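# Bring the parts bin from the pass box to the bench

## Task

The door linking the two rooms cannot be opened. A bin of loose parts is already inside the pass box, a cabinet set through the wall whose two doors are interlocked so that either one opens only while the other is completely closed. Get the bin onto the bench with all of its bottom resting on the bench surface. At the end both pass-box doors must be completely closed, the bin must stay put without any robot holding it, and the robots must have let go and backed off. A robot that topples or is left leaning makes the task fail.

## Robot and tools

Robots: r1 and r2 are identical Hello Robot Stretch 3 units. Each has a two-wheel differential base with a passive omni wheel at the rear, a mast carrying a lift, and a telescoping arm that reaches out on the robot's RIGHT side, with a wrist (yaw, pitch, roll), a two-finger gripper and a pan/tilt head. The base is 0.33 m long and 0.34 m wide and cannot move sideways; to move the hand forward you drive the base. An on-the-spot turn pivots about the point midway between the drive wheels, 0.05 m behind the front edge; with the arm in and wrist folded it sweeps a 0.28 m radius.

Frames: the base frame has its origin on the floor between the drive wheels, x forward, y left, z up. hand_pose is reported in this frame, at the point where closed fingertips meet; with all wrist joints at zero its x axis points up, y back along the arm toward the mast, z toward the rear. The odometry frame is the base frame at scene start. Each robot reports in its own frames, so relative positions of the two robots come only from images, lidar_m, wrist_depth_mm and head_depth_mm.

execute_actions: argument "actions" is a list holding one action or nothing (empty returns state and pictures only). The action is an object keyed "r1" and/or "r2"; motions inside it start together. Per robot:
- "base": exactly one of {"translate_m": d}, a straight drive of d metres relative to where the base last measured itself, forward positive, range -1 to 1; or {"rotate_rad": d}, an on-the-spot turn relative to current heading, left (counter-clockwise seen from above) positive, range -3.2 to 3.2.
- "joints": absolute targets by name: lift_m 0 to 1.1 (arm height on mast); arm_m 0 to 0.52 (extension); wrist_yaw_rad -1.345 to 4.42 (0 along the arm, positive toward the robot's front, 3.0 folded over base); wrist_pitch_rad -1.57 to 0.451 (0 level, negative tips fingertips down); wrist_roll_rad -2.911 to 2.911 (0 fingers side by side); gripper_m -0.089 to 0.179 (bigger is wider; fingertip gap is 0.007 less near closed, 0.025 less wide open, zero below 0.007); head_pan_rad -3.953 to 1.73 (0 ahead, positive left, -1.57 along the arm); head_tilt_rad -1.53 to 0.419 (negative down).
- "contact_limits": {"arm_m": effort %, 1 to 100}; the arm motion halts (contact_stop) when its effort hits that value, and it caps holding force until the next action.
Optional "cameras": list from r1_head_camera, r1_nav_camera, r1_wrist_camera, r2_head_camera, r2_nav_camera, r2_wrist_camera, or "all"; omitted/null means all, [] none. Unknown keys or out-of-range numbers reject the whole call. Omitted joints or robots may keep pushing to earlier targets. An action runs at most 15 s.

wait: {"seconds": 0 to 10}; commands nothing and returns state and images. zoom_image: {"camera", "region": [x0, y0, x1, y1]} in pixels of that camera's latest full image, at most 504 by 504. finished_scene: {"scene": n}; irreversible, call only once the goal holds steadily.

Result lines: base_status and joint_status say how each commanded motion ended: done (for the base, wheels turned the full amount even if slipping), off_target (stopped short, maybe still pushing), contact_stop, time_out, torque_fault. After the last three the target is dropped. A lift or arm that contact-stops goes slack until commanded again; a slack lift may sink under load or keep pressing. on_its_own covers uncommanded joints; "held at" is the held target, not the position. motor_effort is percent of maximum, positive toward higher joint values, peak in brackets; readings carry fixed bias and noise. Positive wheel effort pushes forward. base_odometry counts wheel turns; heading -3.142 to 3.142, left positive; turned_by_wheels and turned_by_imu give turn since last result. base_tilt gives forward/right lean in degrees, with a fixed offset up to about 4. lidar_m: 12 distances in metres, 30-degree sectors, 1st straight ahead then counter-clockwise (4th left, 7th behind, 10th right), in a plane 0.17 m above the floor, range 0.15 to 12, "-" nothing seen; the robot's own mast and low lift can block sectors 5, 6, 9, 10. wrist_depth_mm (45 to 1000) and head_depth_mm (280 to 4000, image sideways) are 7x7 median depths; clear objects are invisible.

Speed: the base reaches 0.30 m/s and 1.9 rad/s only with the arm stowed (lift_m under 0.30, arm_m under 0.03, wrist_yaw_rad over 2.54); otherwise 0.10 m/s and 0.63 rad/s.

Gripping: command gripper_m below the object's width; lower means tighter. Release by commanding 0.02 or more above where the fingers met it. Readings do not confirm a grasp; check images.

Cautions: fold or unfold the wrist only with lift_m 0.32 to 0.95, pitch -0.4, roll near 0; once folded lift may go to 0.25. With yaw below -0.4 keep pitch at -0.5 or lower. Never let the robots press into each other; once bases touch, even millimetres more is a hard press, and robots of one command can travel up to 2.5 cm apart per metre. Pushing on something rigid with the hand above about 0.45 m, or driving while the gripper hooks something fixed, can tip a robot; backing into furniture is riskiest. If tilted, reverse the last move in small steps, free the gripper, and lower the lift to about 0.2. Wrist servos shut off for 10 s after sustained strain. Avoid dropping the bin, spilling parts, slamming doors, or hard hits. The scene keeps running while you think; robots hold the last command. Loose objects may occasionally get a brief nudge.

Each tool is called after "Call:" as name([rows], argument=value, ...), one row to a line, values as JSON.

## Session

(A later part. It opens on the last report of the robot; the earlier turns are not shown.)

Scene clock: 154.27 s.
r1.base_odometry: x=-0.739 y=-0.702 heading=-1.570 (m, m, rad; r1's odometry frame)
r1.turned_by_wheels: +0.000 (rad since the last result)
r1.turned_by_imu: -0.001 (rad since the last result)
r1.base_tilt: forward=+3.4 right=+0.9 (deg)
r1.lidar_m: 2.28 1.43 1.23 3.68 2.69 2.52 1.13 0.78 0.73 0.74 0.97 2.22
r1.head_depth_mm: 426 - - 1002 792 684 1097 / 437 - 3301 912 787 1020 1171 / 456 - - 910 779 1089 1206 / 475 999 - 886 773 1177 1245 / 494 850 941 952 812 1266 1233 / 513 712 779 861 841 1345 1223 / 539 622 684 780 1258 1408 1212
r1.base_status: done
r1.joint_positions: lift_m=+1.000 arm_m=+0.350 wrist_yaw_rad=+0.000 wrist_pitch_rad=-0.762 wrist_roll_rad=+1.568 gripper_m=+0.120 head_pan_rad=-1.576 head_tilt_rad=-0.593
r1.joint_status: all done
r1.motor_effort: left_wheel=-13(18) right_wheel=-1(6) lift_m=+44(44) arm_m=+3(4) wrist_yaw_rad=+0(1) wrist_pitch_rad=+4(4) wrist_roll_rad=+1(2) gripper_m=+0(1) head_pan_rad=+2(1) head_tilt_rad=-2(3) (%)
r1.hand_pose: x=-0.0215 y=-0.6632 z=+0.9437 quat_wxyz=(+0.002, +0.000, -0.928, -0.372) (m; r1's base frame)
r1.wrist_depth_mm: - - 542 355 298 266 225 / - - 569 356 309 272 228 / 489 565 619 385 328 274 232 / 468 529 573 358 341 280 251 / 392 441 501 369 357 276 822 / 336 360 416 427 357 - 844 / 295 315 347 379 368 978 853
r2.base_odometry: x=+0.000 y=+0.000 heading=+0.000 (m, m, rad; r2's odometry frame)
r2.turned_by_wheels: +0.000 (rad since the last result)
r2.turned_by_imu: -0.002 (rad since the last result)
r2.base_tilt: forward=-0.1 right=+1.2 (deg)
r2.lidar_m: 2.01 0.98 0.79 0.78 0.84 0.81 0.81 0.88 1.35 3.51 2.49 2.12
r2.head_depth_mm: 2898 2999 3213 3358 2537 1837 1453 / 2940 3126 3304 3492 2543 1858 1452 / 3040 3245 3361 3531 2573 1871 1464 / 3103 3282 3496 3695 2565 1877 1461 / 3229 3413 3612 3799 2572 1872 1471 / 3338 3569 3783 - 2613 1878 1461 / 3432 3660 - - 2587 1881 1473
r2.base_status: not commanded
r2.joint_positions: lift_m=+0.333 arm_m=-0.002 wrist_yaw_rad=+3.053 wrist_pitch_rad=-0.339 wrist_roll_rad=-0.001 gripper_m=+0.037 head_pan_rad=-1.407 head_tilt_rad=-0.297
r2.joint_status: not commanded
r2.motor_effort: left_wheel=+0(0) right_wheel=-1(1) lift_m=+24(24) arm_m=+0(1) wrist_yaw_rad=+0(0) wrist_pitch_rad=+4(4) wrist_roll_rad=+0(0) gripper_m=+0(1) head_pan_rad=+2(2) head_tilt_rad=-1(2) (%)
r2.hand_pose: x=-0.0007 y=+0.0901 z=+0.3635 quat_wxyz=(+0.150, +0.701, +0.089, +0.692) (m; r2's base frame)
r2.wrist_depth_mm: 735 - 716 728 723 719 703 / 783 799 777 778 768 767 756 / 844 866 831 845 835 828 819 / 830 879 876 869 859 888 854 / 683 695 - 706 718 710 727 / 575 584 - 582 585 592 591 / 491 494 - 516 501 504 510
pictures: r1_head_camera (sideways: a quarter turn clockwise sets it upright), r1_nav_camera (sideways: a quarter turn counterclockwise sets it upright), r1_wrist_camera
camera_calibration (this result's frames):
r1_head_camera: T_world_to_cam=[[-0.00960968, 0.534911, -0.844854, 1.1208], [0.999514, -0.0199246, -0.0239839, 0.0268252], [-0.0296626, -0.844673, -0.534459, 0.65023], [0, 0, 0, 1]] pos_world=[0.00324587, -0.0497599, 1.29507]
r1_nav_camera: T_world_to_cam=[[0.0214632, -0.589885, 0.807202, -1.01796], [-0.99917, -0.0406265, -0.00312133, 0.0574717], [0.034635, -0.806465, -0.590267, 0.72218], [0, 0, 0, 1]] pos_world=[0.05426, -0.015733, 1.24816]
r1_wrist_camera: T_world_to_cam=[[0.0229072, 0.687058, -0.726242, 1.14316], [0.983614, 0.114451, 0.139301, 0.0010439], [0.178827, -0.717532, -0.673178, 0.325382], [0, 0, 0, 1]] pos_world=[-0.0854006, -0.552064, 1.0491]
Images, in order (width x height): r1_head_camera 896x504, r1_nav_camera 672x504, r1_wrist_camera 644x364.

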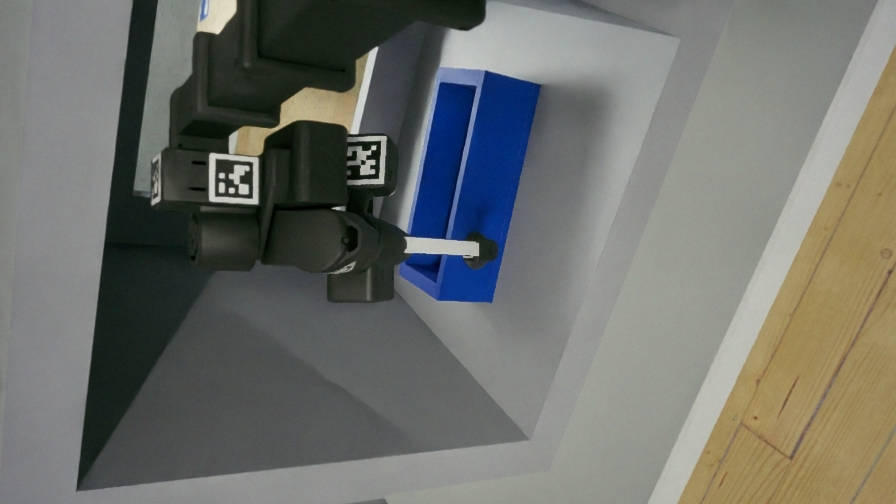

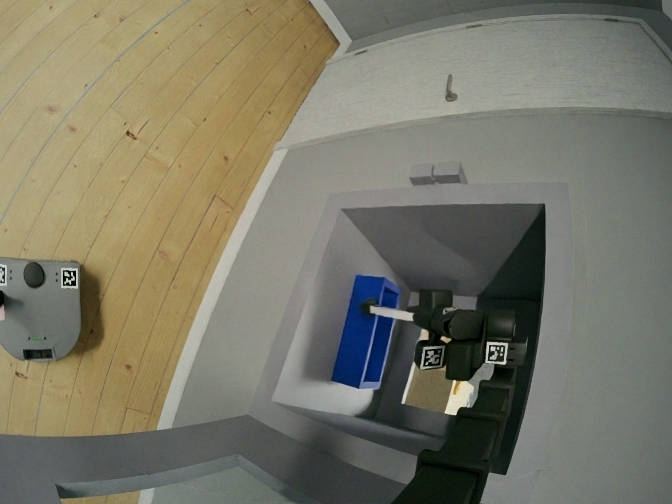

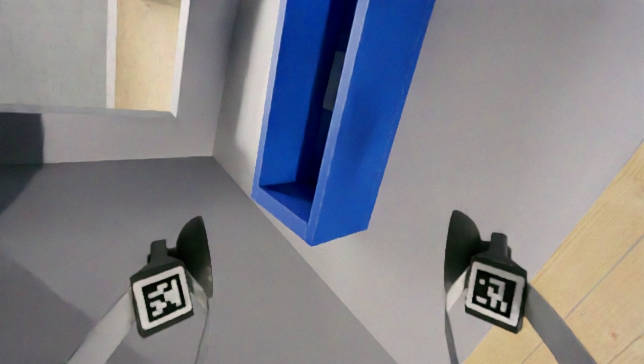

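Call:
execute_actions([
  {"r1":{"base":{"translate_m":0.03}}},
], cameras=[])

Call:
execute_actions([
  {"r1":{"base":{"rotate_rad":-0.15},"joints":{"wrist_yaw_rad":-0.1}}},
], cameras=["r1_head_camera","r1_wrist_camera"])

Scene clock: 163.53 s.
r1.base_odometry: x=-0.739 y=-0.732 heading=-1.570 (m, m, rad; r1's odometry frame)
r1.turned_by_wheels: +0.000 (rad since the last result)
r1.turned_by_imu: -0.001 (rad since the last result)
r1.base_tilt: forward=+2.0 right=+0.9 (deg)
r1.lidar_m: 2.26 1.41 1.22 3.67 2.70 2.55 1.15 0.79 0.74 0.76 0.99 2.23
r1.head_depth_mm: 420 - - 982 783 690 1113 / 437 - 3236 901 781 1035 1166 / 454 - - 916 774 1108 1213 / 474 999 - 885 772 1186 1237 / 498 847 928 953 819 1289 1229 / 520 711 770 845 846 1361 1225 / 536 623 684 779 1280 1414 1222
r1.base_status: done
r1.joint_positions: lift_m=+1.000 arm_m=+0.350 wrist_yaw_rad=+0.000 wrist_pitch_rad=-0.762 wrist_roll_rad=+1.568 gripper_m=+0.120 head_pan_rad=-1.576 head_tilt_rad=-0.593
r1.joint_status: not commanded
r1.motor_effort: left_wheel=-12(12) right_wheel=-2(0) lift_m=+42(45) arm_m=+3(3) wrist_yaw_rad=+0(0) wrist_pitch_rad=+4(3) wrist_roll_rad=+1(1) gripper_m=+0(0) head_pan_rad=+2(1) head_tilt_rad=-2(2) (%)
r1.hand_pose: x=-0.0215 y=-0.6632 z=+0.9438 quat_wxyz=(+0.002, +0.000, -0.928, -0.372) (m; r1's base frame)
r1.wrist_depth_mm: - - 536 346 294 264 224 / - - 567 361 311 267 227 / 486 576 602 382 330 274 233 / 466 518 562 353 343 278 255 / 386 432 489 408 358 276 839 / 335 357 402 429 360 - 869 / 294 307 344 370 371 - 856
r2.base_odometry: x=+0.000 y=+0.000 heading=+0.000 (m, m, rad; r2's odometry frame)
r2.turned_by_wheels: +0.000 (rad since the last result)
r2.turned_by_imu: -0.002 (rad since the last result)
r2.base_tilt: forward=+0.0 right=+1.1 (deg)
r2.lidar_m: 2.01 0.98 0.78 0.78 0.85 0.82 0.81 0.88 1.34 3.51 2.49 2.12
r2.head_depth_mm: 2887 3008 3192 3360 2547 1843 1455 / 2927 3083 3267 3462 2549 1833 1461 / 3021 3226 3347 3534 2541 1866 1457 / 3104 3308 3488 3671 2580 1879 1461 / 3204 3422 3635 3800 2584 1885 1467 / 3340 3516 3785 - 2592 1877 1472 / 3441 3676 - - 2594 1881 1470
r2.base_status: not commanded
r2.joint_positions: lift_m=+0.333 arm_m=-0.002 wrist_yaw_rad=+3.053 wrist_pitch_rad=-0.339 wrist_roll_rad=-0.001 gripper_m=+0.037 head_pan_rad=-1.407 head_tilt_rad=-0.297
r2.joint_status: not commanded
r2.motor_effort: left_wheel=+0(0) right_wheel=-1(1) lift_m=+24(24) arm_m=+1(1) wrist_yaw_rad=+0(0) wrist_pitch_rad=+5(5) wrist_roll_rad=+0(0) gripper_m=-1(0) head_pan_rad=+2(2) head_tilt_rad=-1(1) (%)
r2.hand_pose: x=-0.0007 y=+0.0901 z=+0.3635 quat_wxyz=(+0.150, +0.701, +0.089, +0.692) (m; r2's base frame)
r2.wrist_depth_mm: 744 - 715 721 722 706 712 / 794 807 773 789 768 767 758 / 846 856 837 855 825 825 814 / 827 877 891 881 861 850 865 / 699 706 - 704 720 709 720 / 579 568 - 586 590 592 596 / 495 493 - 517 498 507 507
pictures: none
No camera images: the call's "cameras" was empty. Leave "cameras" out to get every camera's image.

Scene clock: 164.63 s.
r1.base_odometry: x=-0.739 y=-0.732 heading=-1.720 (m, m, rad; r1's odometry frame)
r1.turned_by_wheels: -0.150 (rad since the last result)
r1.turned_by_imu: -0.152 (rad since the last result)
r1.base_tilt: forward=+1.5 right=+0.9 (deg)
r1.lidar_m: 2.23 1.41 1.22 3.60 2.89 2.54 1.41 0.84 0.74 0.74 0.88 1.55
r1.head_depth_mm: 408 802 - 555 588 622 1145 / 419 933 1084 996 730 1024 1175 / 430 - - 911 775 1076 1204 / 441 - - 919 768 1128 1229 / 452 1066 1168 877 769 1183 1231 / 465 937 1006 950 789 1248 1227 / 473 770 817 870 812 1312 1224
r1.base_status: done
r1.joint_positions: lift_m=+1.000 arm_m=+0.350 wrist_yaw_rad=-0.098 wrist_pitch_rad=-0.762 wrist_roll_rad=+1.568 gripper_m=+0.120 head_pan_rad=-1.576 head_tilt_rad=-0.593
r1.joint_status: all done
r1.motor_effort: left_wheel=-7(6) right_wheel=-8(14) lift_m=+42(42) arm_m=+3(3) wrist_yaw_rad=-1(4) wrist_pitch_rad=+3(4) wrist_roll_rad=+2(2) gripper_m=+0(0) head_pan_rad=+2(1) head_tilt_rad=-2(3) (%)
r1.hand_pose: x=-0.0380 y=-0.6624 z=+0.9438 quat_wxyz=(-0.017, -0.045, -0.927, -0.372) (m; r1's base frame)
r1.wrist_depth_mm: 412 467 525 408 320 263 222 / - - 539 371 319 269 226 / - - 570 378 322 273 229 / - - 594 385 334 278 235 / - - 632 392 344 273 238 / 510 542 627 403 357 - 256 / 480 494 530 365 367 303 836
r2.base_odometry: x=+0.000 y=+0.000 heading=+0.000 (m, m, rad; r2's odometry frame)
r2.turned_by_wheels: +0.000 (rad since the last result)
r2.turned_by_imu: +0.000 (rad since the last result)
r2.base_tilt: forward=-0.1 right=+1.1 (deg)
r2.lidar_m: 2.00 0.98 0.79 0.78 0.85 0.82 0.81 0.88 1.35 3.50 2.49 2.12
r2.head_depth_mm: 2863 3029 3202 3373 2528 1857 1456 / 2969 3074 3239 3488 2534 1846 1454 / 3061 3214 3364 3489 2565 1861 1463 / 3144 3276 3453 3643 2587 1848 1465 / 3228 3412 3666 3775 2592 1865 1459 / 3341 3611 3717 - 2605 1877 1472 / 3391 3618 - - 2600 1884 1475
r2.base_status: not commanded
r2.joint_positions: lift_m=+0.333 arm_m=-0.002 wrist_yaw_rad=+3.053 wrist_pitch_rad=-0.339 wrist_roll_rad=-0.001 gripper_m=+0.037 head_pan_rad=-1.407 head_tilt_rad=-0.297
r2.joint_status: not commanded
r2.motor_effort: left_wheel=+0(0) right_wheel=-1(1) lift_m=+24(24) arm_m=+1(1) wrist_yaw_rad=+0(0) wrist_pitch_rad=+4(4) wrist_roll_rad=+1(0) gripper_m=+0(0) head_pan_rad=+2(2) head_tilt_rad=-1(1) (%)
r2.hand_pose: x=-0.0007 y=+0.0901 z=+0.3635 quat_wxyz=(+0.150, +0.701, +0.089, +0.692) (m; r2's base frame)
r2.wrist_depth_mm: 738 - 724 709 712 710 702 / 788 789 783 780 774 771 760 / 839 858 852 834 833 834 809 / 835 882 866 858 861 867 867 / 690 693 - 708 703 713 732 / 575 580 - 583 591 598 597 / 490 494 - 514 497 504 503
pictures: r1_head_camera (sideways: a quarter turn clockwise sets it upright), r1_wrist_camera
camera_calibration (this result's frames):
r1_head_camera: T_world_to_cam=[[-0.00960961, 0.534911, -0.844854, 1.1208], [0.999514, -0.0199247, -0.0239839, 0.0268252], [-0.0296627, -0.844673, -0.53446, 0.650231], [0, 0, 0, 1]] pos_world=[0.00324586, -0.0497599, 1.29507]
r1_wrist_camera: T_world_to_cam=[[0.0901408, 0.681504, -0.726242, 1.14196], [0.990096, 0.0174884, 0.139301, -0.0467973], [0.107635, -0.731606, -0.673178, 0.316961], [0, 0, 0, 1]] pos_world=[-0.0907198, -0.545544, 1.04923]
Images, in order (width x height): r1_head_camera 896x504, r1_wrist_camera 644x364.

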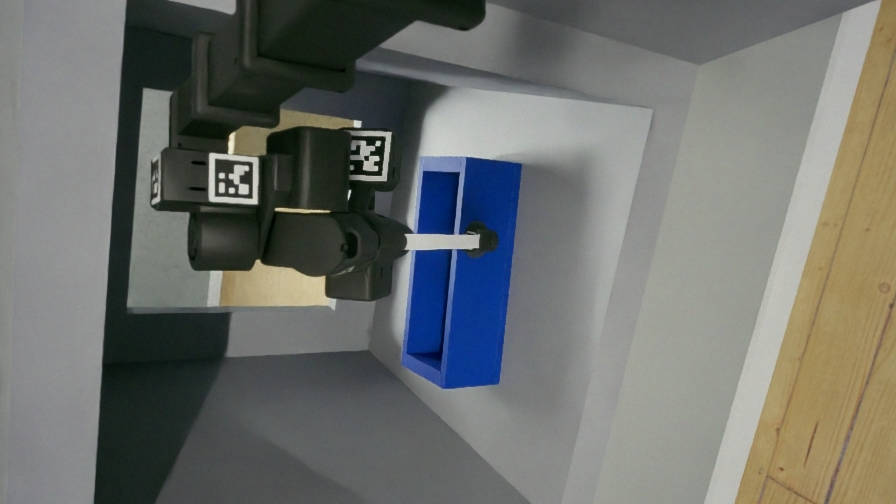

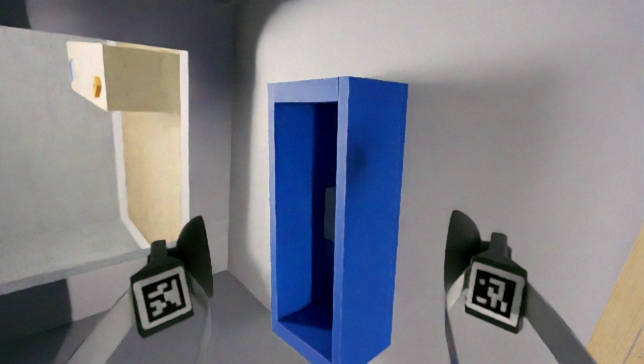

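Call:
execute_actions([
  {"r1":{"base":{"translate_m":0.02},"joints":{"wrist_pitch_rad":-0.95,"arm_m":0.515,"gripper_m":0.1}}},
], cameras=["r1_head_camera","r1_wrist_camera"])

Call:
execute_actions([
  {"r1":{"joints":{"lift_m":0.9}}},
], cameras=["r1_head_camera","r1_wrist_camera"])

Scene clock: 180.10 s.
r1.base_odometry: x=-0.742 y=-0.752 heading=-1.720 (m, m, rad; r1's odometry frame)
r1.turned_by_wheels: +0.000 (rad since the last result)
r1.turned_by_imu: -0.001 (rad since the last result)
r1.base_tilt: forward=+0.9 right=+0.9 (deg)
r1.lidar_m: 2.21 1.40 1.21 3.61 2.89 2.56 1.42 0.85 0.75 0.75 0.88 1.56
r1.head_depth_mm: 409 898 - 558 600 649 1156 / 420 928 1107 1011 748 1040 1186 / 430 - 1918 891 774 1083 1212 / 442 - 1178 916 770 1133 1234 / 453 1056 1167 880 767 1196 1235 / 466 926 991 954 790 1255 1230 / 480 759 806 853 817 1319 1226
r1.base_status: done
r1.joint_positions: lift_m=+1.000 arm_m=+0.515 wrist_yaw_rad=-0.099 wrist_pitch_rad=-0.954 wrist_roll_rad=+1.568 gripper_m=+0.100 head_pan_rad=-1.576 head_tilt_rad=-0.593
r1.joint_status: all done
r1.motor_effort: left_wheel=+3(8) right_wheel=-1(6) lift_m=+41(42) arm_m=+3(5) wrist_yaw_rad=-2(2) wrist_pitch_rad=+1(3) wrist_roll_rad=+2(1) gripper_m=-1(73) head_pan_rad=+2(3) head_tilt_rad=-2(2) (%)
r1.hand_pose: x=-0.0342 y=-0.7874 z=+0.9153 quat_wxyz=(-0.021, -0.044, -0.887, -0.459) (m; r1's base frame)
r1.wrist_depth_mm: - 406 411 315 198 231 212 / - 426 427 280 271 238 217 / - 444 441 291 279 244 221 / - 467 458 304 274 252 226 / - - 461 321 280 258 231 / - 446 470 333 311 260 236 / 386 430 456 321 307 287 239
r2.base_odometry: x=+0.000 y=+0.000 heading=+0.000 (m, m, rad; r2's odometry frame)
r2.turned_by_wheels: +0.000 (rad since the last result)
r2.turned_by_imu: -0.004 (rad since the last result)
r2.base_tilt: forward=-0.2 right=+1.1 (deg)
r2.lidar_m: 2.01 0.98 0.78 0.78 0.85 0.82 0.81 0.88 1.35 3.51 2.50 2.12
r2.head_depth_mm: 2890 3031 3189 3332 2506 1851 1448 / 2937 3148 3255 3453 2550 1855 1459 / 3045 3241 3375 3526 2582 1857 1469 / 3122 3315 3540 3673 2571 1866 1464 / 3263 3377 3599 3828 2573 1863 1464 / 3329 3526 3753 - 2588 1880 1467 / 3436 3633 - - 2604 1901 1475
r2.base_status: not commanded
r2.joint_positions: lift_m=+0.333 arm_m=-0.002 wrist_yaw_rad=+3.053 wrist_pitch_rad=-0.339 wrist_roll_rad=-0.001 gripper_m=+0.037 head_pan_rad=-1.407 head_tilt_rad=-0.297
r2.joint_status: not commanded
r2.motor_effort: left_wheel=+0(0) right_wheel=-1(1) lift_m=+24(24) arm_m=+1(1) wrist_yaw_rad=+0(0) wrist_pitch_rad=+4(4) wrist_roll_rad=+1(0) gripper_m=-1(0) head_pan_rad=+2(2) head_tilt_rad=-1(1) (%)
r2.hand_pose: x=-0.0007 y=+0.0901 z=+0.3635 quat_wxyz=(+0.150, +0.701, +0.089, +0.692) (m; r2's base frame)
r2.wrist_depth_mm: 734 - 728 712 715 718 702 / 790 789 782 764 769 756 755 / 850 872 843 843 831 839 828 / 833 880 873 878 859 872 851 / 681 685 - 709 712 714 723 / 565 583 - 585 586 595 604 / 490 493 - 515 500 500 509
pictures: r1_head_camera (sideways: a quarter turn clockwise sets it upright), r1_wrist_camera
camera_calibration (this result's frames):
r1_head_camera: T_world_to_cam=[[-0.00960961, 0.534911, -0.844854, 1.1208], [0.999514, -0.0199247, -0.0239839, 0.0268252], [-0.0296627, -0.844673, -0.53446, 0.65023], [0, 0, 0, 1]] pos_world=[0.00324586, -0.0497599, 1.29507]
r1_wrist_camera: T_world_to_cam=[[0.103337, 0.806571, -0.582034, 1.17301], [0.987275, -0.0120673, 0.158562, -0.0853963], [0.120868, -0.591014, -0.797555, 0.430885], [0, 0, 0, 1]] pos_world=[-0.0889863, -0.692491, 1.03993]
Images, in order (width x height): r1_head_camera 896x504, r1_wrist_camera 644x364.

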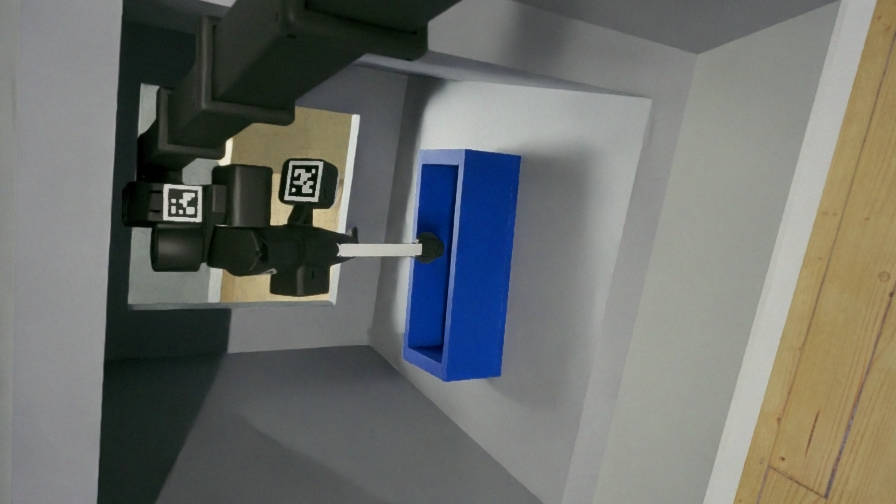

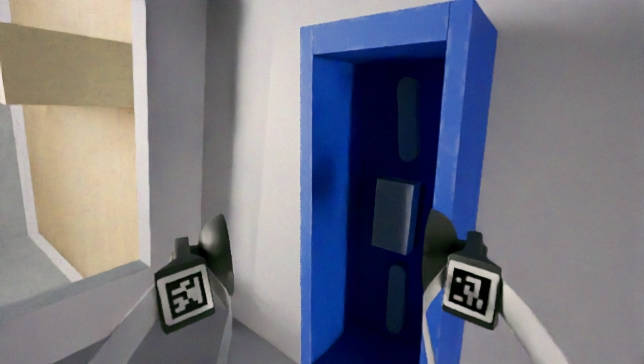

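Scene clock: 182.00 s.
r1.base_odometry: x=-0.742 y=-0.752 heading=-1.720 (m, m, rad; r1's odometry frame)
r1.turned_by_wheels: +0.000 (rad since the last result)
r1.turned_by_imu: +0.000 (rad since the last result)
r1.base_tilt: forward=+0.8 right=+0.9 (deg)
r1.lidar_m: 2.21 1.40 1.21 3.59 2.91 2.56 1.42 0.85 0.75 0.75 0.89 1.56
r1.head_depth_mm: 410 899 486 - 610 649 1155 / 421 985 - 1011 751 1040 1189 / 431 - 2727 906 774 1087 1216 / 443 - - 876 771 1134 1235 / 455 1059 1162 886 771 1188 1235 / 468 930 992 957 792 1257 1228 / 481 763 805 853 818 1325 1226
r1.base_status: not commanded
r1.joint_positions: lift_m=+0.962 arm_m=+0.515 wrist_yaw_rad=-0.100 wrist_pitch_rad=-0.959 wrist_roll_rad=+1.568 gripper_m=+0.100 head_pan_rad=-1.576 head_tilt_rad=-0.593
r1.joint_status: lift_m contact_stop (moved -0.038 of -0.100)
r1.on_its_own: lift_m is slack since a contact_stop, until your next command for it (your +0.900 is given up)
r1.motor_effort: left_wheel=+2(5) right_wheel=-1(4) lift_m=+32(38) arm_m=+4(3) wrist_yaw_rad=-1(2) wrist_pitch_rad=+3(6) wrist_roll_rad=+2(1) gripper_m=+3(3) head_pan_rad=+2(1) head_tilt_rad=-2(2) (%)
r1.hand_pose: x=-0.0342 y=-0.7861 z=+0.8770 quat_wxyz=(-0.022, -0.044, -0.886, -0.461) (m; r1's base frame)
r1.wrist_depth_mm: - 368 357 191 164 210 186 / - 398 367 255 195 216 191 / - 414 385 272 210 221 193 / - 437 401 272 200 226 198 / - 447 403 263 242 231 202 / - 450 408 301 252 230 206 / 387 431 433 300 260 248 210
r2.base_odometry: x=+0.000 y=+0.000 heading=+0.000 (m, m, rad; r2's odometry frame)
r2.turned_by_wheels: +0.000 (rad since the last result)
r2.turned_by_imu: +0.000 (rad since the last result)
r2.base_tilt: forward=-0.2 right=+1.1 (deg)
r2.lidar_m: 2.01 0.98 0.78 0.78 0.85 0.82 0.81 0.88 1.35 3.51 2.50 2.12
r2.head_depth_mm: 2872 3048 3209 3353 2541 1843 1453 / 2937 3103 3289 3487 2559 1853 1447 / 3008 3212 3391 3509 2589 1860 1456 / 3131 3328 3530 3677 2562 1882 1455 / 3236 3413 3638 3834 2604 1884 1478 / 3311 3541 3772 - 2615 1889 1470 / 3435 3684 - - 2617 1890 1483
r2.base_status: not commanded
r2.joint_positions: lift_m=+0.333 arm_m=-0.002 wrist_yaw_rad=+3.053 wrist_pitch_rad=-0.339 wrist_roll_rad=-0.001 gripper_m=+0.037 head_pan_rad=-1.407 head_tilt_rad=-0.297
r2.joint_status: not commanded
r2.motor_effort: left_wheel=+0(1) right_wheel=-1(1) lift_m=+24(24) arm_m=+1(1) wrist_yaw_rad=+0(0) wrist_pitch_rad=+4(4) wrist_roll_rad=+1(1) gripper_m=+0(0) head_pan_rad=+2(2) head_tilt_rad=-1(1) (%)
r2.hand_pose: x=-0.0007 y=+0.0901 z=+0.3635 quat_wxyz=(+0.150, +0.701, +0.089, +0.692) (m; r2's base frame)
r2.wrist_depth_mm: 736 - 726 726 715 711 702 / 794 791 768 785 760 763 758 / 844 857 857 832 834 836 812 / 837 870 887 872 867 870 865 / 688 702 - 702 711 720 727 / 576 584 - 584 586 588 591 / 493 494 - 515 503 501 504
pictures: r1_head_camera (sideways: a quarter turn clockwise sets it upright), r1_wrist_camera
camera_calibration (this result's frames):
r1_head_camera: T_world_to_cam=[[-0.00960835, 0.535132, -0.844714, 1.12061], [0.999514, -0.0199185, -0.0239877, 0.0268301], [-0.029662, -0.844533, -0.534681, 0.650518], [0, 0, 0, 1]] pos_world=[0.00324586, -0.0497582, 1.29506]
r1_wrist_camera: T_world_to_cam=[[0.104573, 0.809601, -0.57759, 1.14827], [0.987174, -0.014055, 0.159028, -0.0812627], [0.120631, -0.586812, -0.800687, 0.407124], [0, 0, 0, 1]] pos_world=[-0.0889698, -0.691879, 1.00213]
Images, in order (width x height): r1_head_camera 896x504, r1_wrist_camera 644x364.

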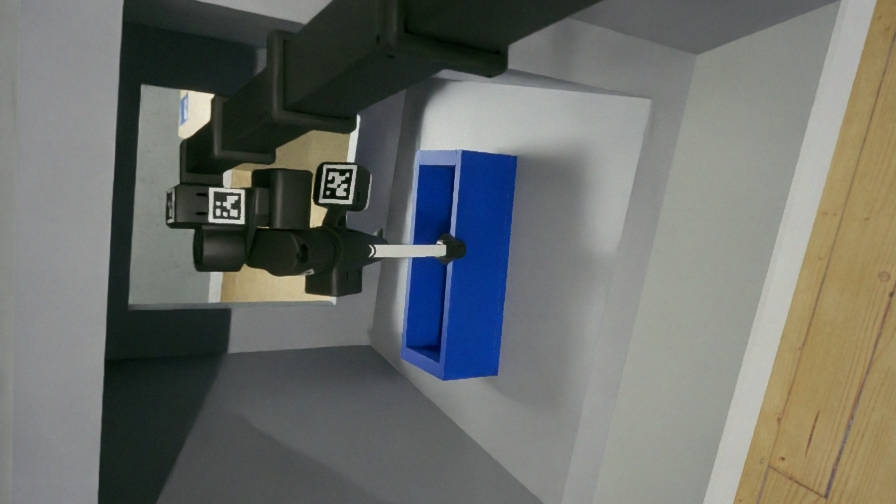

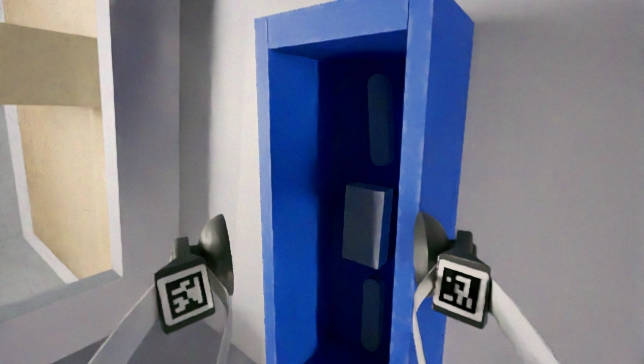

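Call:
execute_actions([
  {"r1":{"joints":{"lift_m":0.985,"gripper_m":0.17,"wrist_pitch_rad":-1.15}}},
], cameras=["r1_head_camera","r1_wrist_camera"])

Call:
execute_actions([
  {"r1":{"joints":{"lift_m":0.93}}},
], cameras=["r1_head_camera","r1_wrist_camera"])

Scene clock: 187.33 s.
r1.base_odometry: x=-0.742 y=-0.752 heading=-1.720 (m, m, rad; r1's odometry frame)
r1.turned_by_wheels: +0.000 (rad since the last result)
r1.turned_by_imu: +0.000 (rad since the last result)
r1.base_tilt: forward=+0.8 right=+0.9 (deg)
r1.lidar_m: 2.21 1.40 1.21 3.60 2.90 2.56 1.42 0.85 0.75 0.75 0.88 1.56
r1.head_depth_mm: 409 894 - 566 602 648 1155 / 419 955 1107 1011 748 1037 1184 / 430 - 2733 911 773 1085 1207 / 442 - 1198 920 768 1133 1236 / 454 1058 1167 881 768 1191 1236 / 467 927 991 951 788 1255 1231 / 480 763 805 851 817 1320 1229
r1.base_status: not commanded
r1.joint_positions: lift_m=+0.985 arm_m=+0.515 wrist_yaw_rad=-0.100 wrist_pitch_rad=-1.149 wrist_roll_rad=+1.568 gripper_m=+0.170 head_pan_rad=-1.576 head_tilt_rad=-0.593
r1.joint_status: all done
r1.motor_effort: left_wheel=+2(3) right_wheel=+0(1) lift_m=+45(52) arm_m=+2(4) wrist_yaw_rad=+0(0) wrist_pitch_rad=+0(12) wrist_roll_rad=+1(1) gripper_m=+0(82) head_pan_rad=+1(3) head_tilt_rad=-2(2) (%)
r1.hand_pose: x=-0.0298 y=-0.7419 z=+0.8794 quat_wxyz=(-0.026, -0.042, -0.838, -0.543) (m; r1's base frame)
r1.wrist_depth_mm: 355 361 217 193 248 223 204 / 359 377 250 228 254 230 210 / 376 392 268 239 260 236 214 / 392 410 274 252 268 242 217 / 403 415 298 265 275 251 222 / 416 421 305 280 285 262 224 / 405 435 305 297 295 264 245
r2.base_odometry: x=+0.000 y=+0.000 heading=+0.000 (m, m, rad; r2's odometry frame)
r2.turned_by_wheels: +0.000 (rad since the last result)
r2.turned_by_imu: -0.001 (rad since the last result)
r2.base_tilt: forward=-0.1 right=+1.0 (deg)
r2.lidar_m: 2.00 0.98 0.78 0.78 0.85 0.82 0.81 0.88 1.35 3.50 2.48 2.12
r2.head_depth_mm: 2889 3033 3188 3362 2553 1849 1454 / 2932 3099 3254 3444 2537 1862 1459 / 3059 3233 3379 3559 2556 1860 1455 / 3143 3320 3500 3670 2588 1861 1462 / 3211 3404 3662 3790 2595 1866 1473 / 3340 3555 3834 - 2605 1874 1475 / 3451 3674 - - 2584 1883 1479
r2.base_status: not commanded
r2.joint_positions: lift_m=+0.333 arm_m=-0.002 wrist_yaw_rad=+3.053 wrist_pitch_rad=-0.339 wrist_roll_rad=-0.001 gripper_m=+0.037 head_pan_rad=-1.407 head_tilt_rad=-0.297
r2.joint_status: not commanded
r2.motor_effort: left_wheel=-1(0) right_wheel=-1(2) lift_m=+24(24) arm_m=+0(1) wrist_yaw_rad=+0(0) wrist_pitch_rad=+4(4) wrist_roll_rad=+0(0) gripper_m=+0(0) head_pan_rad=+2(2) head_tilt_rad=-1(1) (%)
r2.hand_pose: x=-0.0007 y=+0.0901 z=+0.3635 quat_wxyz=(+0.150, +0.701, +0.089, +0.692) (m; r2's base frame)
r2.wrist_depth_mm: 732 - 712 733 709 704 709 / 794 793 782 785 778 755 754 / 848 848 850 840 835 834 819 / 831 869 877 871 840 850 868 / 705 696 - 705 715 720 722 / 573 582 - 589 587 586 593 / 488 493 - 519 502 507 507
pictures: r1_head_camera (sideways: a quarter turn clockwise sets it upright), r1_wrist_camera
camera_calibration (this result's frames):
r1_head_camera: T_world_to_cam=[[-0.00960847, 0.535132, -0.844714, 1.12061], [0.999514, -0.0199183, -0.0239877, 0.0268301], [-0.0296618, -0.844533, -0.534681, 0.650518], [0, 0, 0, 1]] pos_world=[0.00324588, -0.0497582, 1.29506]
r1_wrist_camera: T_world_to_cam=[[0.114141, 0.903524, -0.413056, 1.03867], [0.984008, -0.045591, 0.172188, -0.120488], [0.136745, -0.426104, -0.89428, 0.63653], [0, 0, 0, 1]] pos_world=[-0.0870359, -0.672726, 1.01901]
Images, in order (width x height): r1_head_camera 896x504, r1_wrist_camera 644x364.

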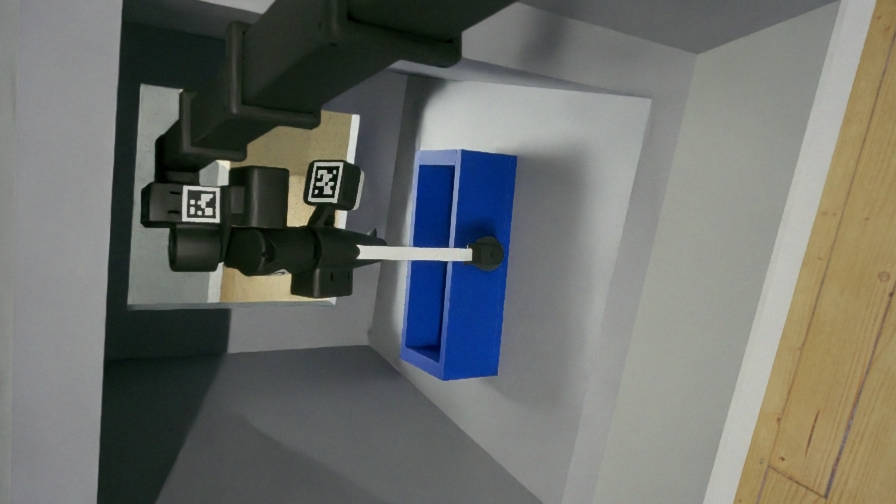

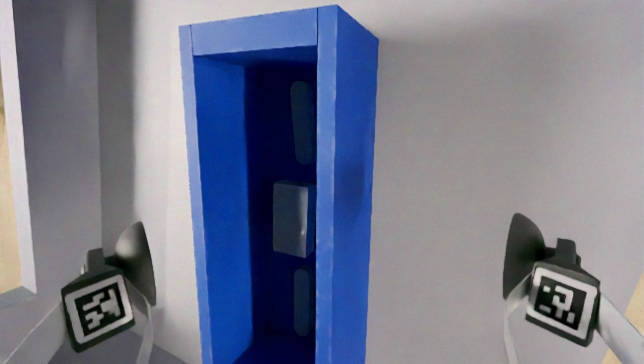

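Scene clock: 188.67 s.
r1.base_odometry: x=-0.742 y=-0.752 heading=-1.720 (m, m, rad; r1's odometry frame)
r1.turned_by_wheels: +0.000 (rad since the last result)
r1.turned_by_imu: +0.000 (rad since the last result)
r1.base_tilt: forward=+0.8 right=+0.9 (deg)
r1.lidar_m: 2.22 1.40 1.21 3.58 2.91 2.56 1.42 0.85 0.75 0.75 0.88 1.56
r1.head_depth_mm: 409 897 519 - - 661 1154 / 419 2654 - 969 762 1034 1184 / 430 - 2823 886 773 1088 1212 / 442 - - 872 771 1134 1237 / 454 1058 1165 884 767 1190 1239 / 466 924 993 954 791 1252 1232 / 479 762 805 852 815 1320 1230
r1.base_status: not commanded
r1.joint_positions: lift_m=+0.930 arm_m=+0.515 wrist_yaw_rad=-0.100 wrist_pitch_rad=-1.150 wrist_roll_rad=+1.568 gripper_m=+0.170 head_pan_rad=-1.576 head_tilt_rad=-0.593
r1.joint_status: all done
r1.motor_effort: left_wheel=+2(2) right_wheel=+0(0) lift_m=+20(41) arm_m=+2(2) wrist_yaw_rad=+1(0) wrist_pitch_rad=+0(0) wrist_roll_rad=+2(1) gripper_m=+1(1) head_pan_rad=+1(2) head_tilt_rad=-1(3) (%)
r1.hand_pose: x=-0.0298 y=-0.7418 z=+0.8254 quat_wxyz=(-0.026, -0.042, -0.838, -0.543) (m; r1's base frame)
r1.wrist_depth_mm: 331 171 150 164 197 179 163 / 339 197 230 169 203 183 167 / 356 207 243 175 208 187 170 / 373 214 249 181 213 192 174 / 388 225 238 189 219 202 178 / 404 222 258 195 226 208 179 / 407 235 276 203 233 209 190
r2.base_odometry: x=+0.000 y=+0.000 heading=+0.000 (m, m, rad; r2's odometry frame)
r2.turned_by_wheels: +0.000 (rad since the last result)
r2.turned_by_imu: +0.000 (rad since the last result)
r2.base_tilt: forward=-0.1 right=+1.1 (deg)
r2.lidar_m: 2.00 0.98 0.79 0.78 0.85 0.82 0.81 0.88 1.34 3.51 2.50 2.12
r2.head_depth_mm: 2837 3020 3189 3395 2546 1843 1464 / 2942 3110 3278 3463 2573 1862 1460 / 3039 3183 3376 3587 2569 1859 1458 / 3151 3308 3501 3689 2537 1860 1460 / 3234 3357 3611 3802 2575 1876 1468 / 3371 3554 3766 - 2591 1878 1464 / 3462 3606 - - 2622 1885 1478
r2.base_status: not commanded
r2.joint_positions: lift_m=+0.333 arm_m=-0.002 wrist_yaw_rad=+3.053 wrist_pitch_rad=-0.339 wrist_roll_rad=-0.001 gripper_m=+0.037 head_pan_rad=-1.407 head_tilt_rad=-0.297
r2.joint_status: not commanded
r2.motor_effort: left_wheel=+0(0) right_wheel=+0(1) lift_m=+24(24) arm_m=+1(0) wrist_yaw_rad=+0(1) wrist_pitch_rad=+4(4) wrist_roll_rad=+0(0) gripper_m=+0(1) head_pan_rad=+2(2) head_tilt_rad=-1(1) (%)
r2.hand_pose: x=-0.0007 y=+0.0901 z=+0.3635 quat_wxyz=(+0.150, +0.701, +0.089, +0.692) (m; r2's base frame)
r2.wrist_depth_mm: 725 - 728 717 714 708 689 / 801 793 788 770 762 767 759 / 849 859 844 832 834 824 815 / 834 879 870 875 876 869 866 / 700 692 - 701 721 715 736 / 577 579 - 591 588 584 598 / 491 492 - 514 504 508 504
pictures: r1_head_camera (sideways: a quarter turn clockwise sets it upright), r1_wrist_camera
camera_calibration (this result's frames):
r1_head_camera: T_world_to_cam=[[-0.00960828, 0.535132, -0.844714, 1.12061], [0.999514, -0.0199186, -0.0239877, 0.0268301], [-0.0296621, -0.844533, -0.534681, 0.650518], [0, 0, 0, 1]] pos_world=[0.00324586, -0.0497582, 1.29506]
r1_wrist_camera: T_world_to_cam=[[0.114154, 0.903643, -0.412794, 1.01615], [0.984003, -0.0456407, 0.172204, -0.111236], [0.13677, -0.425848, -0.894398, 0.588522], [0, 0, 0, 1]] pos_world=[-0.0870329, -0.672696, 0.96499]
Images, in order (width x height): r1_head_camera 896x504, r1_wrist_camera 644x364.

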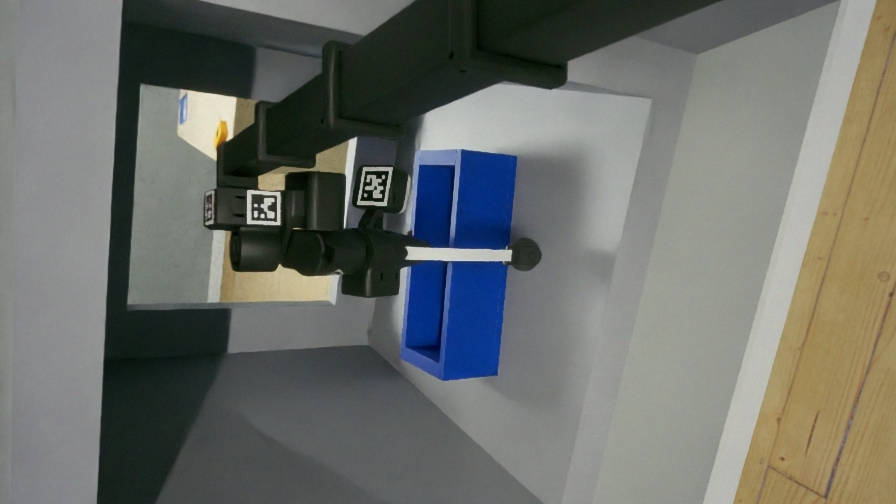

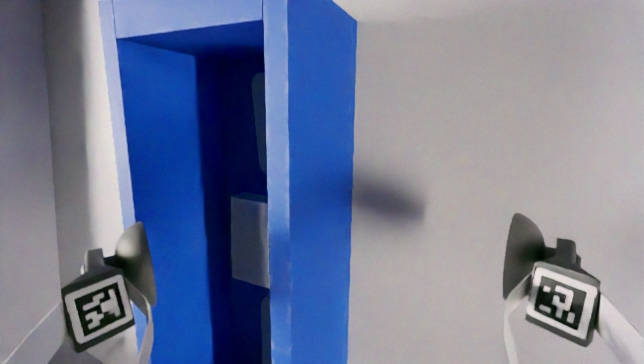

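Call:
execute_actions([
  {"r1":{"joints":{"arm_m":0.475,"lift_m":0.925,"gripper_m":0.06}}},
], cameras=["r1_head_camera","r1_wrist_camera"])

Call:
execute_actions([
  {"r1":{"joints":{"gripper_m":-0.04}}},
], cameras=[])

Call:
execute_actions([
  {"r1":{"joints":{"lift_m":0.96}}},
], cameras=["r1_head_camera","r1_wrist_camera"])

Scene clock: 196.00 s.
r1.base_odometry: x=-0.742 y=-0.752 heading=-1.720 (m, m, rad; r1's odometry frame)
r1.turned_by_wheels: +0.000 (rad since the last result)
r1.turned_by_imu: +0.000 (rad since the last result)
r1.base_tilt: forward=+0.8 right=+0.9 (deg)
r1.lidar_m: 2.21 1.40 1.21 3.59 2.91 2.56 1.42 0.85 0.75 0.75 0.88 1.56
r1.head_depth_mm: 409 899 544 - - 669 1154 / 420 2679 - 970 772 1040 1187 / 430 - 2769 857 772 1082 1207 / 442 - - 864 771 1130 1234 / 454 1060 1165 877 767 1192 1234 / 467 927 991 953 792 1256 1228 / 481 762 807 853 816 1323 1228
r1.base_status: not commanded
r1.joint_positions: lift_m=+0.925 arm_m=+0.475 wrist_yaw_rad=-0.100 wrist_pitch_rad=-1.092 wrist_roll_rad=+1.568 gripper_m=+0.060 head_pan_rad=-1.576 head_tilt_rad=-0.593
r1.joint_status: all done
r1.motor_effort: left_wheel=+2(2) right_wheel=+0(0) lift_m=+20(18) arm_m=-5(4) wrist_yaw_rad=+1(0) wrist_pitch_rad=-18(18) wrist_roll_rad=+2(1) gripper_m=-9(88) head_pan_rad=+1(2) head_tilt_rad=-3(3) (%)
r1.hand_pose: x=-0.0312 y=-0.7163 z=+0.8255 quat_wxyz=(-0.024, -0.042, -0.853, -0.519) (m; r1's base frame)
r1.wrist_depth_mm: 352 181 154 212 197 176 158 / 371 213 205 207 203 180 162 / 388 222 250 214 207 185 166 / 400 233 255 221 214 189 170 / 416 239 206 230 214 194 172 / 434 330 175 239 - 197 176 / 436 416 285 246 233 199 182
r2.base_odometry: x=+0.000 y=+0.000 heading=+0.000 (m, m, rad; r2's odometry frame)
r2.turned_by_wheels: +0.000 (rad since the last result)
r2.turned_by_imu: -0.002 (rad since the last result)
r2.base_tilt: forward=-0.1 right=+1.1 (deg)
r2.lidar_m: 2.01 0.98 0.79 0.78 0.85 0.82 0.81 0.88 1.35 3.51 2.49 2.12
r2.head_depth_mm: 2889 3003 3183 3354 2558 1846 1455 / 2930 3055 3279 3485 2581 1850 1453 / 3063 3184 3356 3551 2569 1849 1452 / 3144 3308 3448 3656 2572 1858 1462 / 3264 3435 3622 3785 2597 1880 1467 / 3321 3508 3793 - 2588 1875 1463 / 3486 3707 - - 2620 1879 1480
r2.base_status: not commanded
r2.joint_positions: lift_m=+0.333 arm_m=-0.002 wrist_yaw_rad=+3.053 wrist_pitch_rad=-0.339 wrist_roll_rad=-0.001 gripper_m=+0.037 head_pan_rad=-1.407 head_tilt_rad=-0.297
r2.joint_status: not commanded
r2.motor_effort: left_wheel=+0(0) right_wheel=-1(1) lift_m=+24(24) arm_m=+1(1) wrist_yaw_rad=+0(0) wrist_pitch_rad=+4(4) wrist_roll_rad=+1(1) gripper_m=+0(0) head_pan_rad=+2(2) head_tilt_rad=-1(1) (%)
r2.hand_pose: x=-0.0007 y=+0.0901 z=+0.3635 quat_wxyz=(+0.150, +0.701, +0.089, +0.692) (m; r2's base frame)
r2.wrist_depth_mm: 728 - 716 717 713 719 707 / 795 795 781 785 769 763 756 / 844 851 844 853 834 826 806 / 845 876 890 869 866 853 849 / 697 695 - 715 707 718 728 / 572 576 - 589 592 580 597 / 489 494 - 511 498 508 499
pictures: r1_head_camera (sideways: a quarter turn clockwise sets it upright), r1_wrist_camera
camera_calibration (this result's frames):
r1_head_camera: T_world_to_cam=[[-0.00960828, 0.535132, -0.844714, 1.12061], [0.999514, -0.0199186, -0.0239877, 0.0268301], [-0.0296621, -0.844534, -0.53468, 0.650518], [0, 0, 0, 1]] pos_world=[0.00324586, -0.0497582, 1.29506]
r1_wrist_camera: T_world_to_cam=[[0.111592, 0.878573, -0.464388, 1.01782], [0.984987, -0.0358498, 0.168868, -0.0989337], [0.131715, -0.476261, -0.869383, 0.542806], [0, 0, 0, 1]] pos_world=[-0.0876283, -0.63926, 0.961278]
Images, in order (width x height): r1_head_camera 896x504, r1_wrist_camera 644x364.

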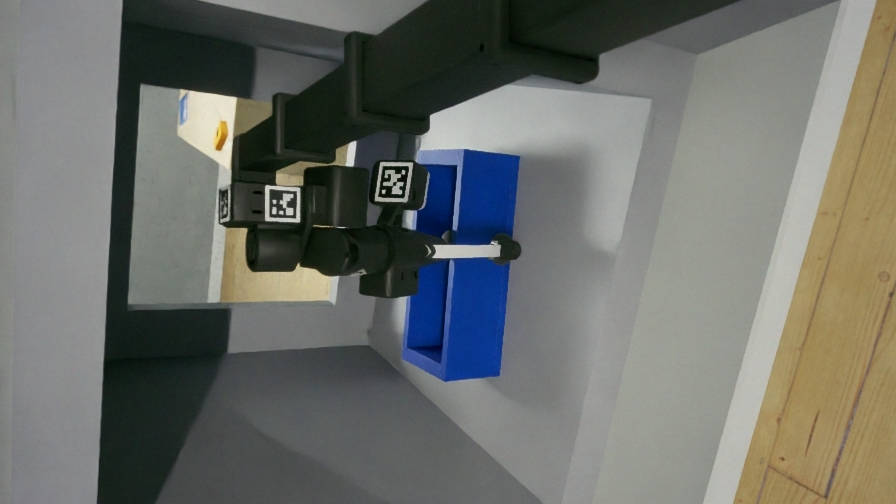

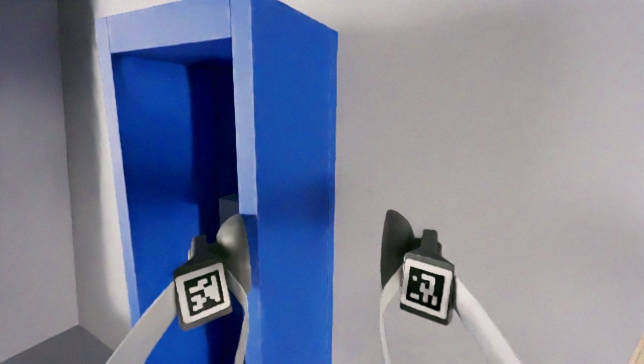

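Scene clock: 197.50 s.
r1.base_odometry: x=-0.742 y=-0.752 heading=-1.720 (m, m, rad; r1's odometry frame)
r1.turned_by_wheels: +0.000 (rad since the last result)
r1.turned_by_imu: +0.000 (rad since the last result)
r1.base_tilt: forward=+0.8 right=+0.8 (deg)
r1.lidar_m: 2.21 1.40 1.21 3.59 2.91 2.56 1.42 0.85 0.75 0.75 0.88 1.56
r1.head_depth_mm: 410 901 541 - - 666 1157 / 420 2656 - 971 761 1038 1181 / 431 - 2793 855 774 1084 1210 / 443 - - 863 771 1133 1234 / 454 1057 1169 879 768 1196 1235 / 467 927 991 952 791 1255 1229 / 481 761 806 854 816 1326 1229
r1.base_status: not commanded
r1.joint_positions: lift_m=+0.925 arm_m=+0.475 wrist_yaw_rad=-0.100 wrist_pitch_rad=-1.018 wrist_roll_rad=+1.569 gripper_m=-0.039 head_pan_rad=-1.576 head_tilt_rad=-0.593
r1.joint_status: all done
r1.on_its_own: wrist_pitch_rad is at rest, and its effort (-40) is outside its rest range (-20 to +32)
r1.motor_effort: left_wheel=+2(2) right_wheel=+0(0) lift_m=+20(20) arm_m=-5(5) wrist_yaw_rad=+0(0) wrist_pitch_rad=-40(40) wrist_roll_rad=+1(2) gripper_m=-29(99) head_pan_rad=+2(1) head_tilt_rad=-2(3) (%)
r1.hand_pose: x=-0.0329 y=-0.7337 z=+0.8334 quat_wxyz=(-0.023, -0.044, -0.872, -0.487) (m; r1's base frame)
r1.wrist_depth_mm: 356 357 169 157 205 180 159 / 369 376 239 165 210 184 162 / 389 391 253 181 217 188 166 / 403 419 259 187 222 192 169 / 431 439 255 192 229 197 174 / 434 456 246 - 233 203 177 / 422 446 296 212 235 206 181
r2.base_odometry: x=+0.000 y=+0.000 heading=+0.000 (m, m, rad; r2's odometry frame)
r2.turned_by_wheels: +0.000 (rad since the last result)
r2.turned_by_imu: +0.000 (rad since the last result)
r2.base_tilt: forward=-0.1 right=+1.1 (deg)
r2.lidar_m: 2.01 0.98 0.79 0.78 0.85 0.82 0.81 0.88 1.35 3.52 2.50 2.12
r2.head_depth_mm: 2894 3018 3194 3368 2540 1839 1452 / 2927 3102 3308 3413 2538 1848 1461 / 3041 3244 3396 3528 2552 1846 1459 / 3113 3287 3501 3674 2559 1859 1468 / 3250 3413 3657 3806 2602 1861 1464 / 3315 3521 3753 - 2587 1874 1475 / 3424 3656 - - 2604 1877 1471
r2.base_status: not commanded
r2.joint_positions: lift_m=+0.333 arm_m=-0.002 wrist_yaw_rad=+3.053 wrist_pitch_rad=-0.339 wrist_roll_rad=-0.001 gripper_m=+0.037 head_pan_rad=-1.407 head_tilt_rad=-0.297
r2.joint_status: not commanded
r2.motor_effort: left_wheel=-1(1) right_wheel=+0(1) lift_m=+24(24) arm_m=+1(1) wrist_yaw_rad=-1(0) wrist_pitch_rad=+4(4) wrist_roll_rad=+1(0) gripper_m=+0(0) head_pan_rad=+2(2) head_tilt_rad=-1(1) (%)
r2.hand_pose: x=-0.0007 y=+0.0901 z=+0.3635 quat_wxyz=(+0.150, +0.701, +0.089, +0.692) (m; r2's base frame)
r2.wrist_depth_mm: 737 - 724 727 714 706 706 / 799 790 772 763 774 763 760 / 852 867 845 826 822 812 823 / 828 884 859 873 867 870 859 / 681 694 - 709 710 709 714 / 576 581 - 584 588 587 587 / 491 494 - 512 495 505 498
pictures: none
No camera images: the call's "cameras" was empty. Leave "cameras" out to get every camera's image.

Scene clock: 198.67 s.
r1.base_odometry: x=-0.742 y=-0.752 heading=-1.720 (m, m, rad; r1's odometry frame)
r1.turned_by_wheels: +0.000 (rad since the last result)
r1.turned_by_imu: +0.000 (rad since the last result)
r1.base_tilt: forward=+0.9 right=+0.9 (deg)
r1.lidar_m: 2.21 1.40 1.21 3.59 2.91 2.56 1.42 0.85 0.75 0.75 0.88 1.56
r1.head_depth_mm: 409 900 523 - 610 647 1157 / 419 2939 - 1011 750 1036 1187 / 430 - 2839 871 772 1085 1211 / 441 - - 880 770 1137 1236 / 453 1060 1162 882 768 1191 1234 / 466 925 993 952 791 1257 1230 / 479 760 805 851 816 1321 1227
r1.base_status: not commanded
r1.joint_positions: lift_m=+0.959 arm_m=+0.475 wrist_yaw_rad=-0.100 wrist_pitch_rad=-1.161 wrist_roll_rad=+1.572 gripper_m=-0.039 head_pan_rad=-1.576 head_tilt_rad=-0.593
r1.joint_status: all done
r1.motor_effort: left_wheel=+2(4) right_wheel=+0(4) lift_m=+49(49) arm_m=-4(5) wrist_yaw_rad=+1(2) wrist_pitch_rad=+3(40) wrist_roll_rad=-1(1) gripper_m=-20(29) head_pan_rad=+1(1) head_tilt_rad=-2(2) (%)
r1.hand_pose: x=-0.0295 y=-0.6996 z=+0.8534 quat_wxyz=(-0.028, -0.043, -0.835, -0.548) (m; r1's base frame)
r1.wrist_depth_mm: 366 322 176 159 220 203 185 / 379 333 229 184 226 208 189 / 395 347 245 191 231 213 196 / 404 363 249 198 238 218 204 / 424 379 255 234 246 224 798 / 450 395 245 - 249 229 840 / 445 419 281 224 264 237 886
r2.base_odometry: x=+0.000 y=+0.000 heading=+0.000 (m, m, rad; r2's odometry frame)
r2.turned_by_wheels: +0.000 (rad since the last result)
r2.turned_by_imu: +0.000 (rad since the last result)
r2.base_tilt: forward=+0.0 right=+1.1 (deg)
r2.lidar_m: 2.01 0.98 0.78 0.78 0.85 0.81 0.81 0.88 1.35 3.51 2.50 2.12
r2.head_depth_mm: 2866 3022 3179 3359 2525 1838 1450 / 2950 3105 3272 3468 2546 1842 1456 / 3035 3171 3390 3535 2583 1858 1456 / 3103 3295 3459 3653 2562 1864 1467 / 3202 3422 3663 3822 2603 1865 1474 / 3308 3535 3797 - 2586 1876 1477 / 3463 3651 - - 2605 1882 1477
r2.base_status: not commanded
r2.joint_positions: lift_m=+0.333 arm_m=-0.002 wrist_yaw_rad=+3.053 wrist_pitch_rad=-0.339 wrist_roll_rad=-0.001 gripper_m=+0.037 head_pan_rad=-1.407 head_tilt_rad=-0.297
r2.joint_status: not commanded
r2.motor_effort: left_wheel=+0(0) right_wheel=-2(0) lift_m=+24(24) arm_m=+0(1) wrist_yaw_rad=+0(0) wrist_pitch_rad=+4(4) wrist_roll_rad=+1(0) gripper_m=+0(1) head_pan_rad=+2(2) head_tilt_rad=-1(1) (%)
r2.hand_pose: x=-0.0007 y=+0.0901 z=+0.3635 quat_wxyz=(+0.150, +0.701, +0.089, +0.692) (m; r2's base frame)
r2.wrist_depth_mm: 748 - 725 710 720 707 712 / 797 802 770 772 770 753 756 / 848 855 839 844 829 826 827 / 839 872 880 885 870 862 866 / 686 688 - 720 716 712 734 / 573 583 - 583 586 593 598 / 490 497 - 513 497 505 511
pictures: r1_head_camera (sideways: a quarter turn clockwise sets it upright), r1_wrist_camera
camera_calibration (this result's frames):
r1_head_camera: T_world_to_cam=[[-0.00960835, 0.535132, -0.844714, 1.12061], [0.999514, -0.0199185, -0.0239877, 0.0268301], [-0.029662, -0.844534, -0.53468, 0.650518], [0, 0, 0, 1]] pos_world=[0.00324586, -0.0497582, 1.29506]
r1_wrist_camera: T_world_to_cam=[[0.11879, 0.907684, -0.402492, 0.983668], [0.983334, -0.0513538, 0.174406, -0.120286], [0.137636, -0.416501, -0.898656, 0.641688], [0, 0, 0, 1]] pos_world=[-0.0868884, -0.631772, 0.993554]
Images, in order (width x height): r1_head_camera 896x504, r1_wrist_camera 644x364.

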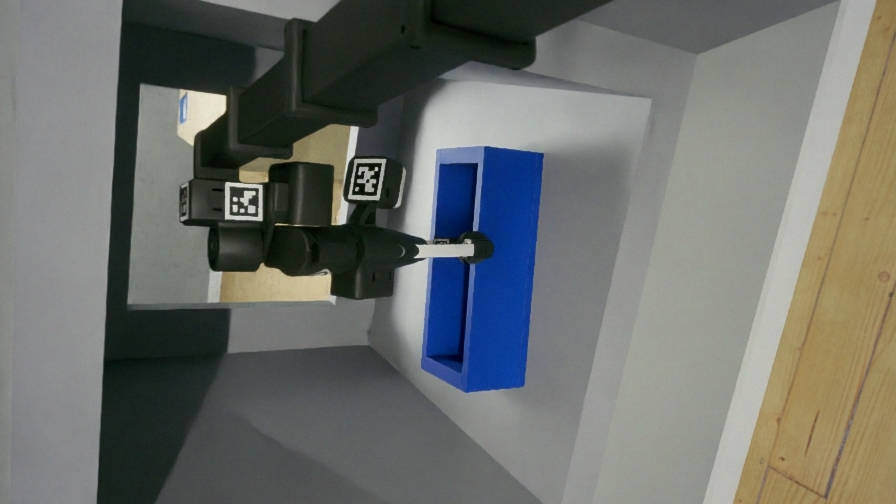

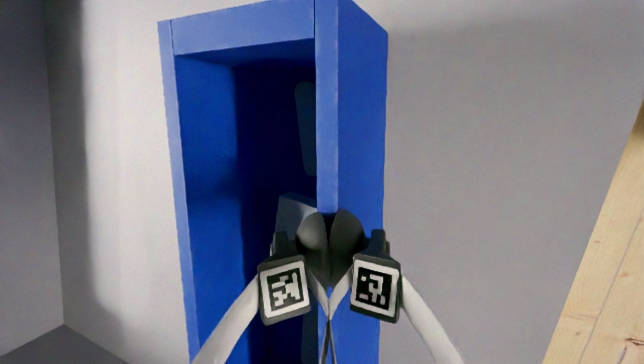

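Call:
execute_actions([
  {"r1":{"joints":{"lift_m":0.945,"gripper_m":0.07,"wrist_pitch_rad":-1.3,"arm_m":0.5}}},
], cameras=["r1_wrist_camera"])

Call:
execute_actions([
  {"r1":{"joints":{"lift_m":0.905}}},
], cameras=["r1_head_camera","r1_wrist_camera"])

Scene clock: 205.00 s.
r1.base_odometry: x=-0.742 y=-0.752 heading=-1.720 (m, m, rad; r1's odometry frame)
r1.turned_by_wheels: +0.000 (rad since the last result)
r1.turned_by_imu: +0.000 (rad since the last result)
r1.base_tilt: forward=+0.9 right=+0.9 (deg)
r1.lidar_m: 2.22 1.40 1.21 3.58 2.91 2.56 1.42 0.85 0.75 0.75 0.88 1.56
r1.head_depth_mm: 409 897 496 - 617 648 1154 / 419 2658 - 968 748 1034 1186 / 431 - 2814 864 772 1085 1211 / 442 - - 877 772 1135 1238 / 454 1054 1163 886 768 1190 1232 / 467 926 992 952 790 1254 1231 / 480 761 804 854 815 1322 1226
r1.base_status: not commanded
r1.joint_positions: lift_m=+0.952 arm_m=+0.500 wrist_yaw_rad=-0.102 wrist_pitch_rad=-1.296 wrist_roll_rad=+1.572 gripper_m=+0.070 head_pan_rad=-1.576 head_tilt_rad=-0.593
r1.joint_status: lift_m contact_stop (moved -0.007 of -0.014); the others done
r1.on_its_own: lift_m is slack since a contact_stop, until your next command for it (your +0.945 is given up)
r1.motor_effort: left_wheel=+2(1) right_wheel=+0(5) lift_m=+33(44) arm_m=+3(5) wrist_yaw_rad=+2(2) wrist_pitch_rad=-1(14) wrist_roll_rad=-1(1) gripper_m=+0(80) head_pan_rad=+1(2) head_tilt_rad=-1(3) (%)
r1.hand_pose: x=-0.0262 y=-0.6904 z=+0.8374 quat_wxyz=(-0.031, -0.041, -0.796, -0.603) (m; r1's base frame)
r1.wrist_depth_mm: 292 168 156 158 214 199 191 / 301 195 234 196 219 204 197 / 315 199 247 202 225 211 831 / 328 210 253 210 233 216 858 / 344 213 234 218 235 222 893 / 355 325 - 226 252 231 908 / 377 342 275 238 255 957 927
r2.base_odometry: x=+0.000 y=+0.000 heading=+0.000 (m, m, rad; r2's odometry frame)
r2.turned_by_wheels: +0.000 (rad since the last result)
r2.turned_by_imu: -0.002 (rad since the last result)
r2.base_tilt: forward=-0.2 right=+1.1 (deg)
r2.lidar_m: 2.01 0.98 0.79 0.78 0.85 0.82 0.81 0.88 1.35 3.50 2.49 2.12
r2.head_depth_mm: 2843 3001 3153 3356 2537 1857 1443 / 2947 3125 3312 3467 2552 1857 1455 / 3060 3200 3388 3541 2562 1859 1459 / 3138 3300 3533 3648 2573 1856 1463 / 3225 3399 3661 3787 2585 1874 1464 / 3325 3511 3756 - 2588 1876 1462 / 3418 3691 - - 2600 1880 1477
r2.base_status: not commanded
r2.joint_positions: lift_m=+0.333 arm_m=-0.002 wrist_yaw_rad=+3.053 wrist_pitch_rad=-0.339 wrist_roll_rad=-0.001 gripper_m=+0.037 head_pan_rad=-1.407 head_tilt_rad=-0.297
r2.joint_status: not commanded
r2.motor_effort: left_wheel=-1(0) right_wheel=-1(1) lift_m=+24(24) arm_m=+1(0) wrist_yaw_rad=+0(0) wrist_pitch_rad=+4(4) wrist_roll_rad=+1(0) gripper_m=+0(0) head_pan_rad=+2(2) head_tilt_rad=-1(1) (%)
r2.hand_pose: x=-0.0007 y=+0.0901 z=+0.3635 quat_wxyz=(+0.150, +0.701, +0.089, +0.692) (m; r2's base frame)
r2.wrist_depth_mm: 734 - 730 728 725 701 707 / 803 793 784 774 778 763 754 / 845 868 847 841 835 831 821 / 832 876 881 884 868 856 876 / 695 697 - 710 709 712 714 / 581 580 - 583 595 591 600 / 493 498 - 509 500 504 500
pictures: r1_wrist_camera
camera_calibration (this result's frames):
r1_wrist_camera: T_world_to_cam=[[0.125203, 0.953225, -0.27511, 0.893427], [0.980784, -0.0770999, 0.179214, -0.14215], [0.14962, -0.292261, -0.944562, 0.75531], [0, 0, 0, 1]] pos_world=[-0.0854508, -0.64185, 0.984702]
Images, in order (width x height): r1_wrist_camera 644x364.

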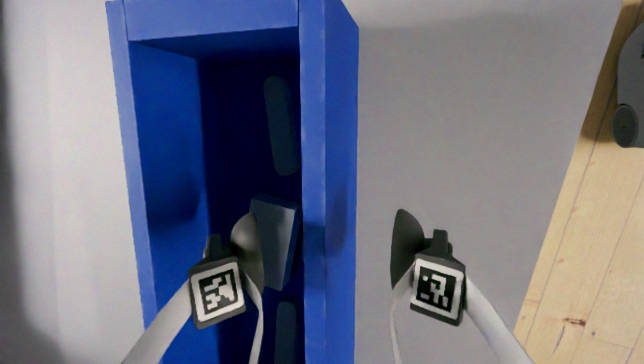

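not run: a stop came earlier in this reply.


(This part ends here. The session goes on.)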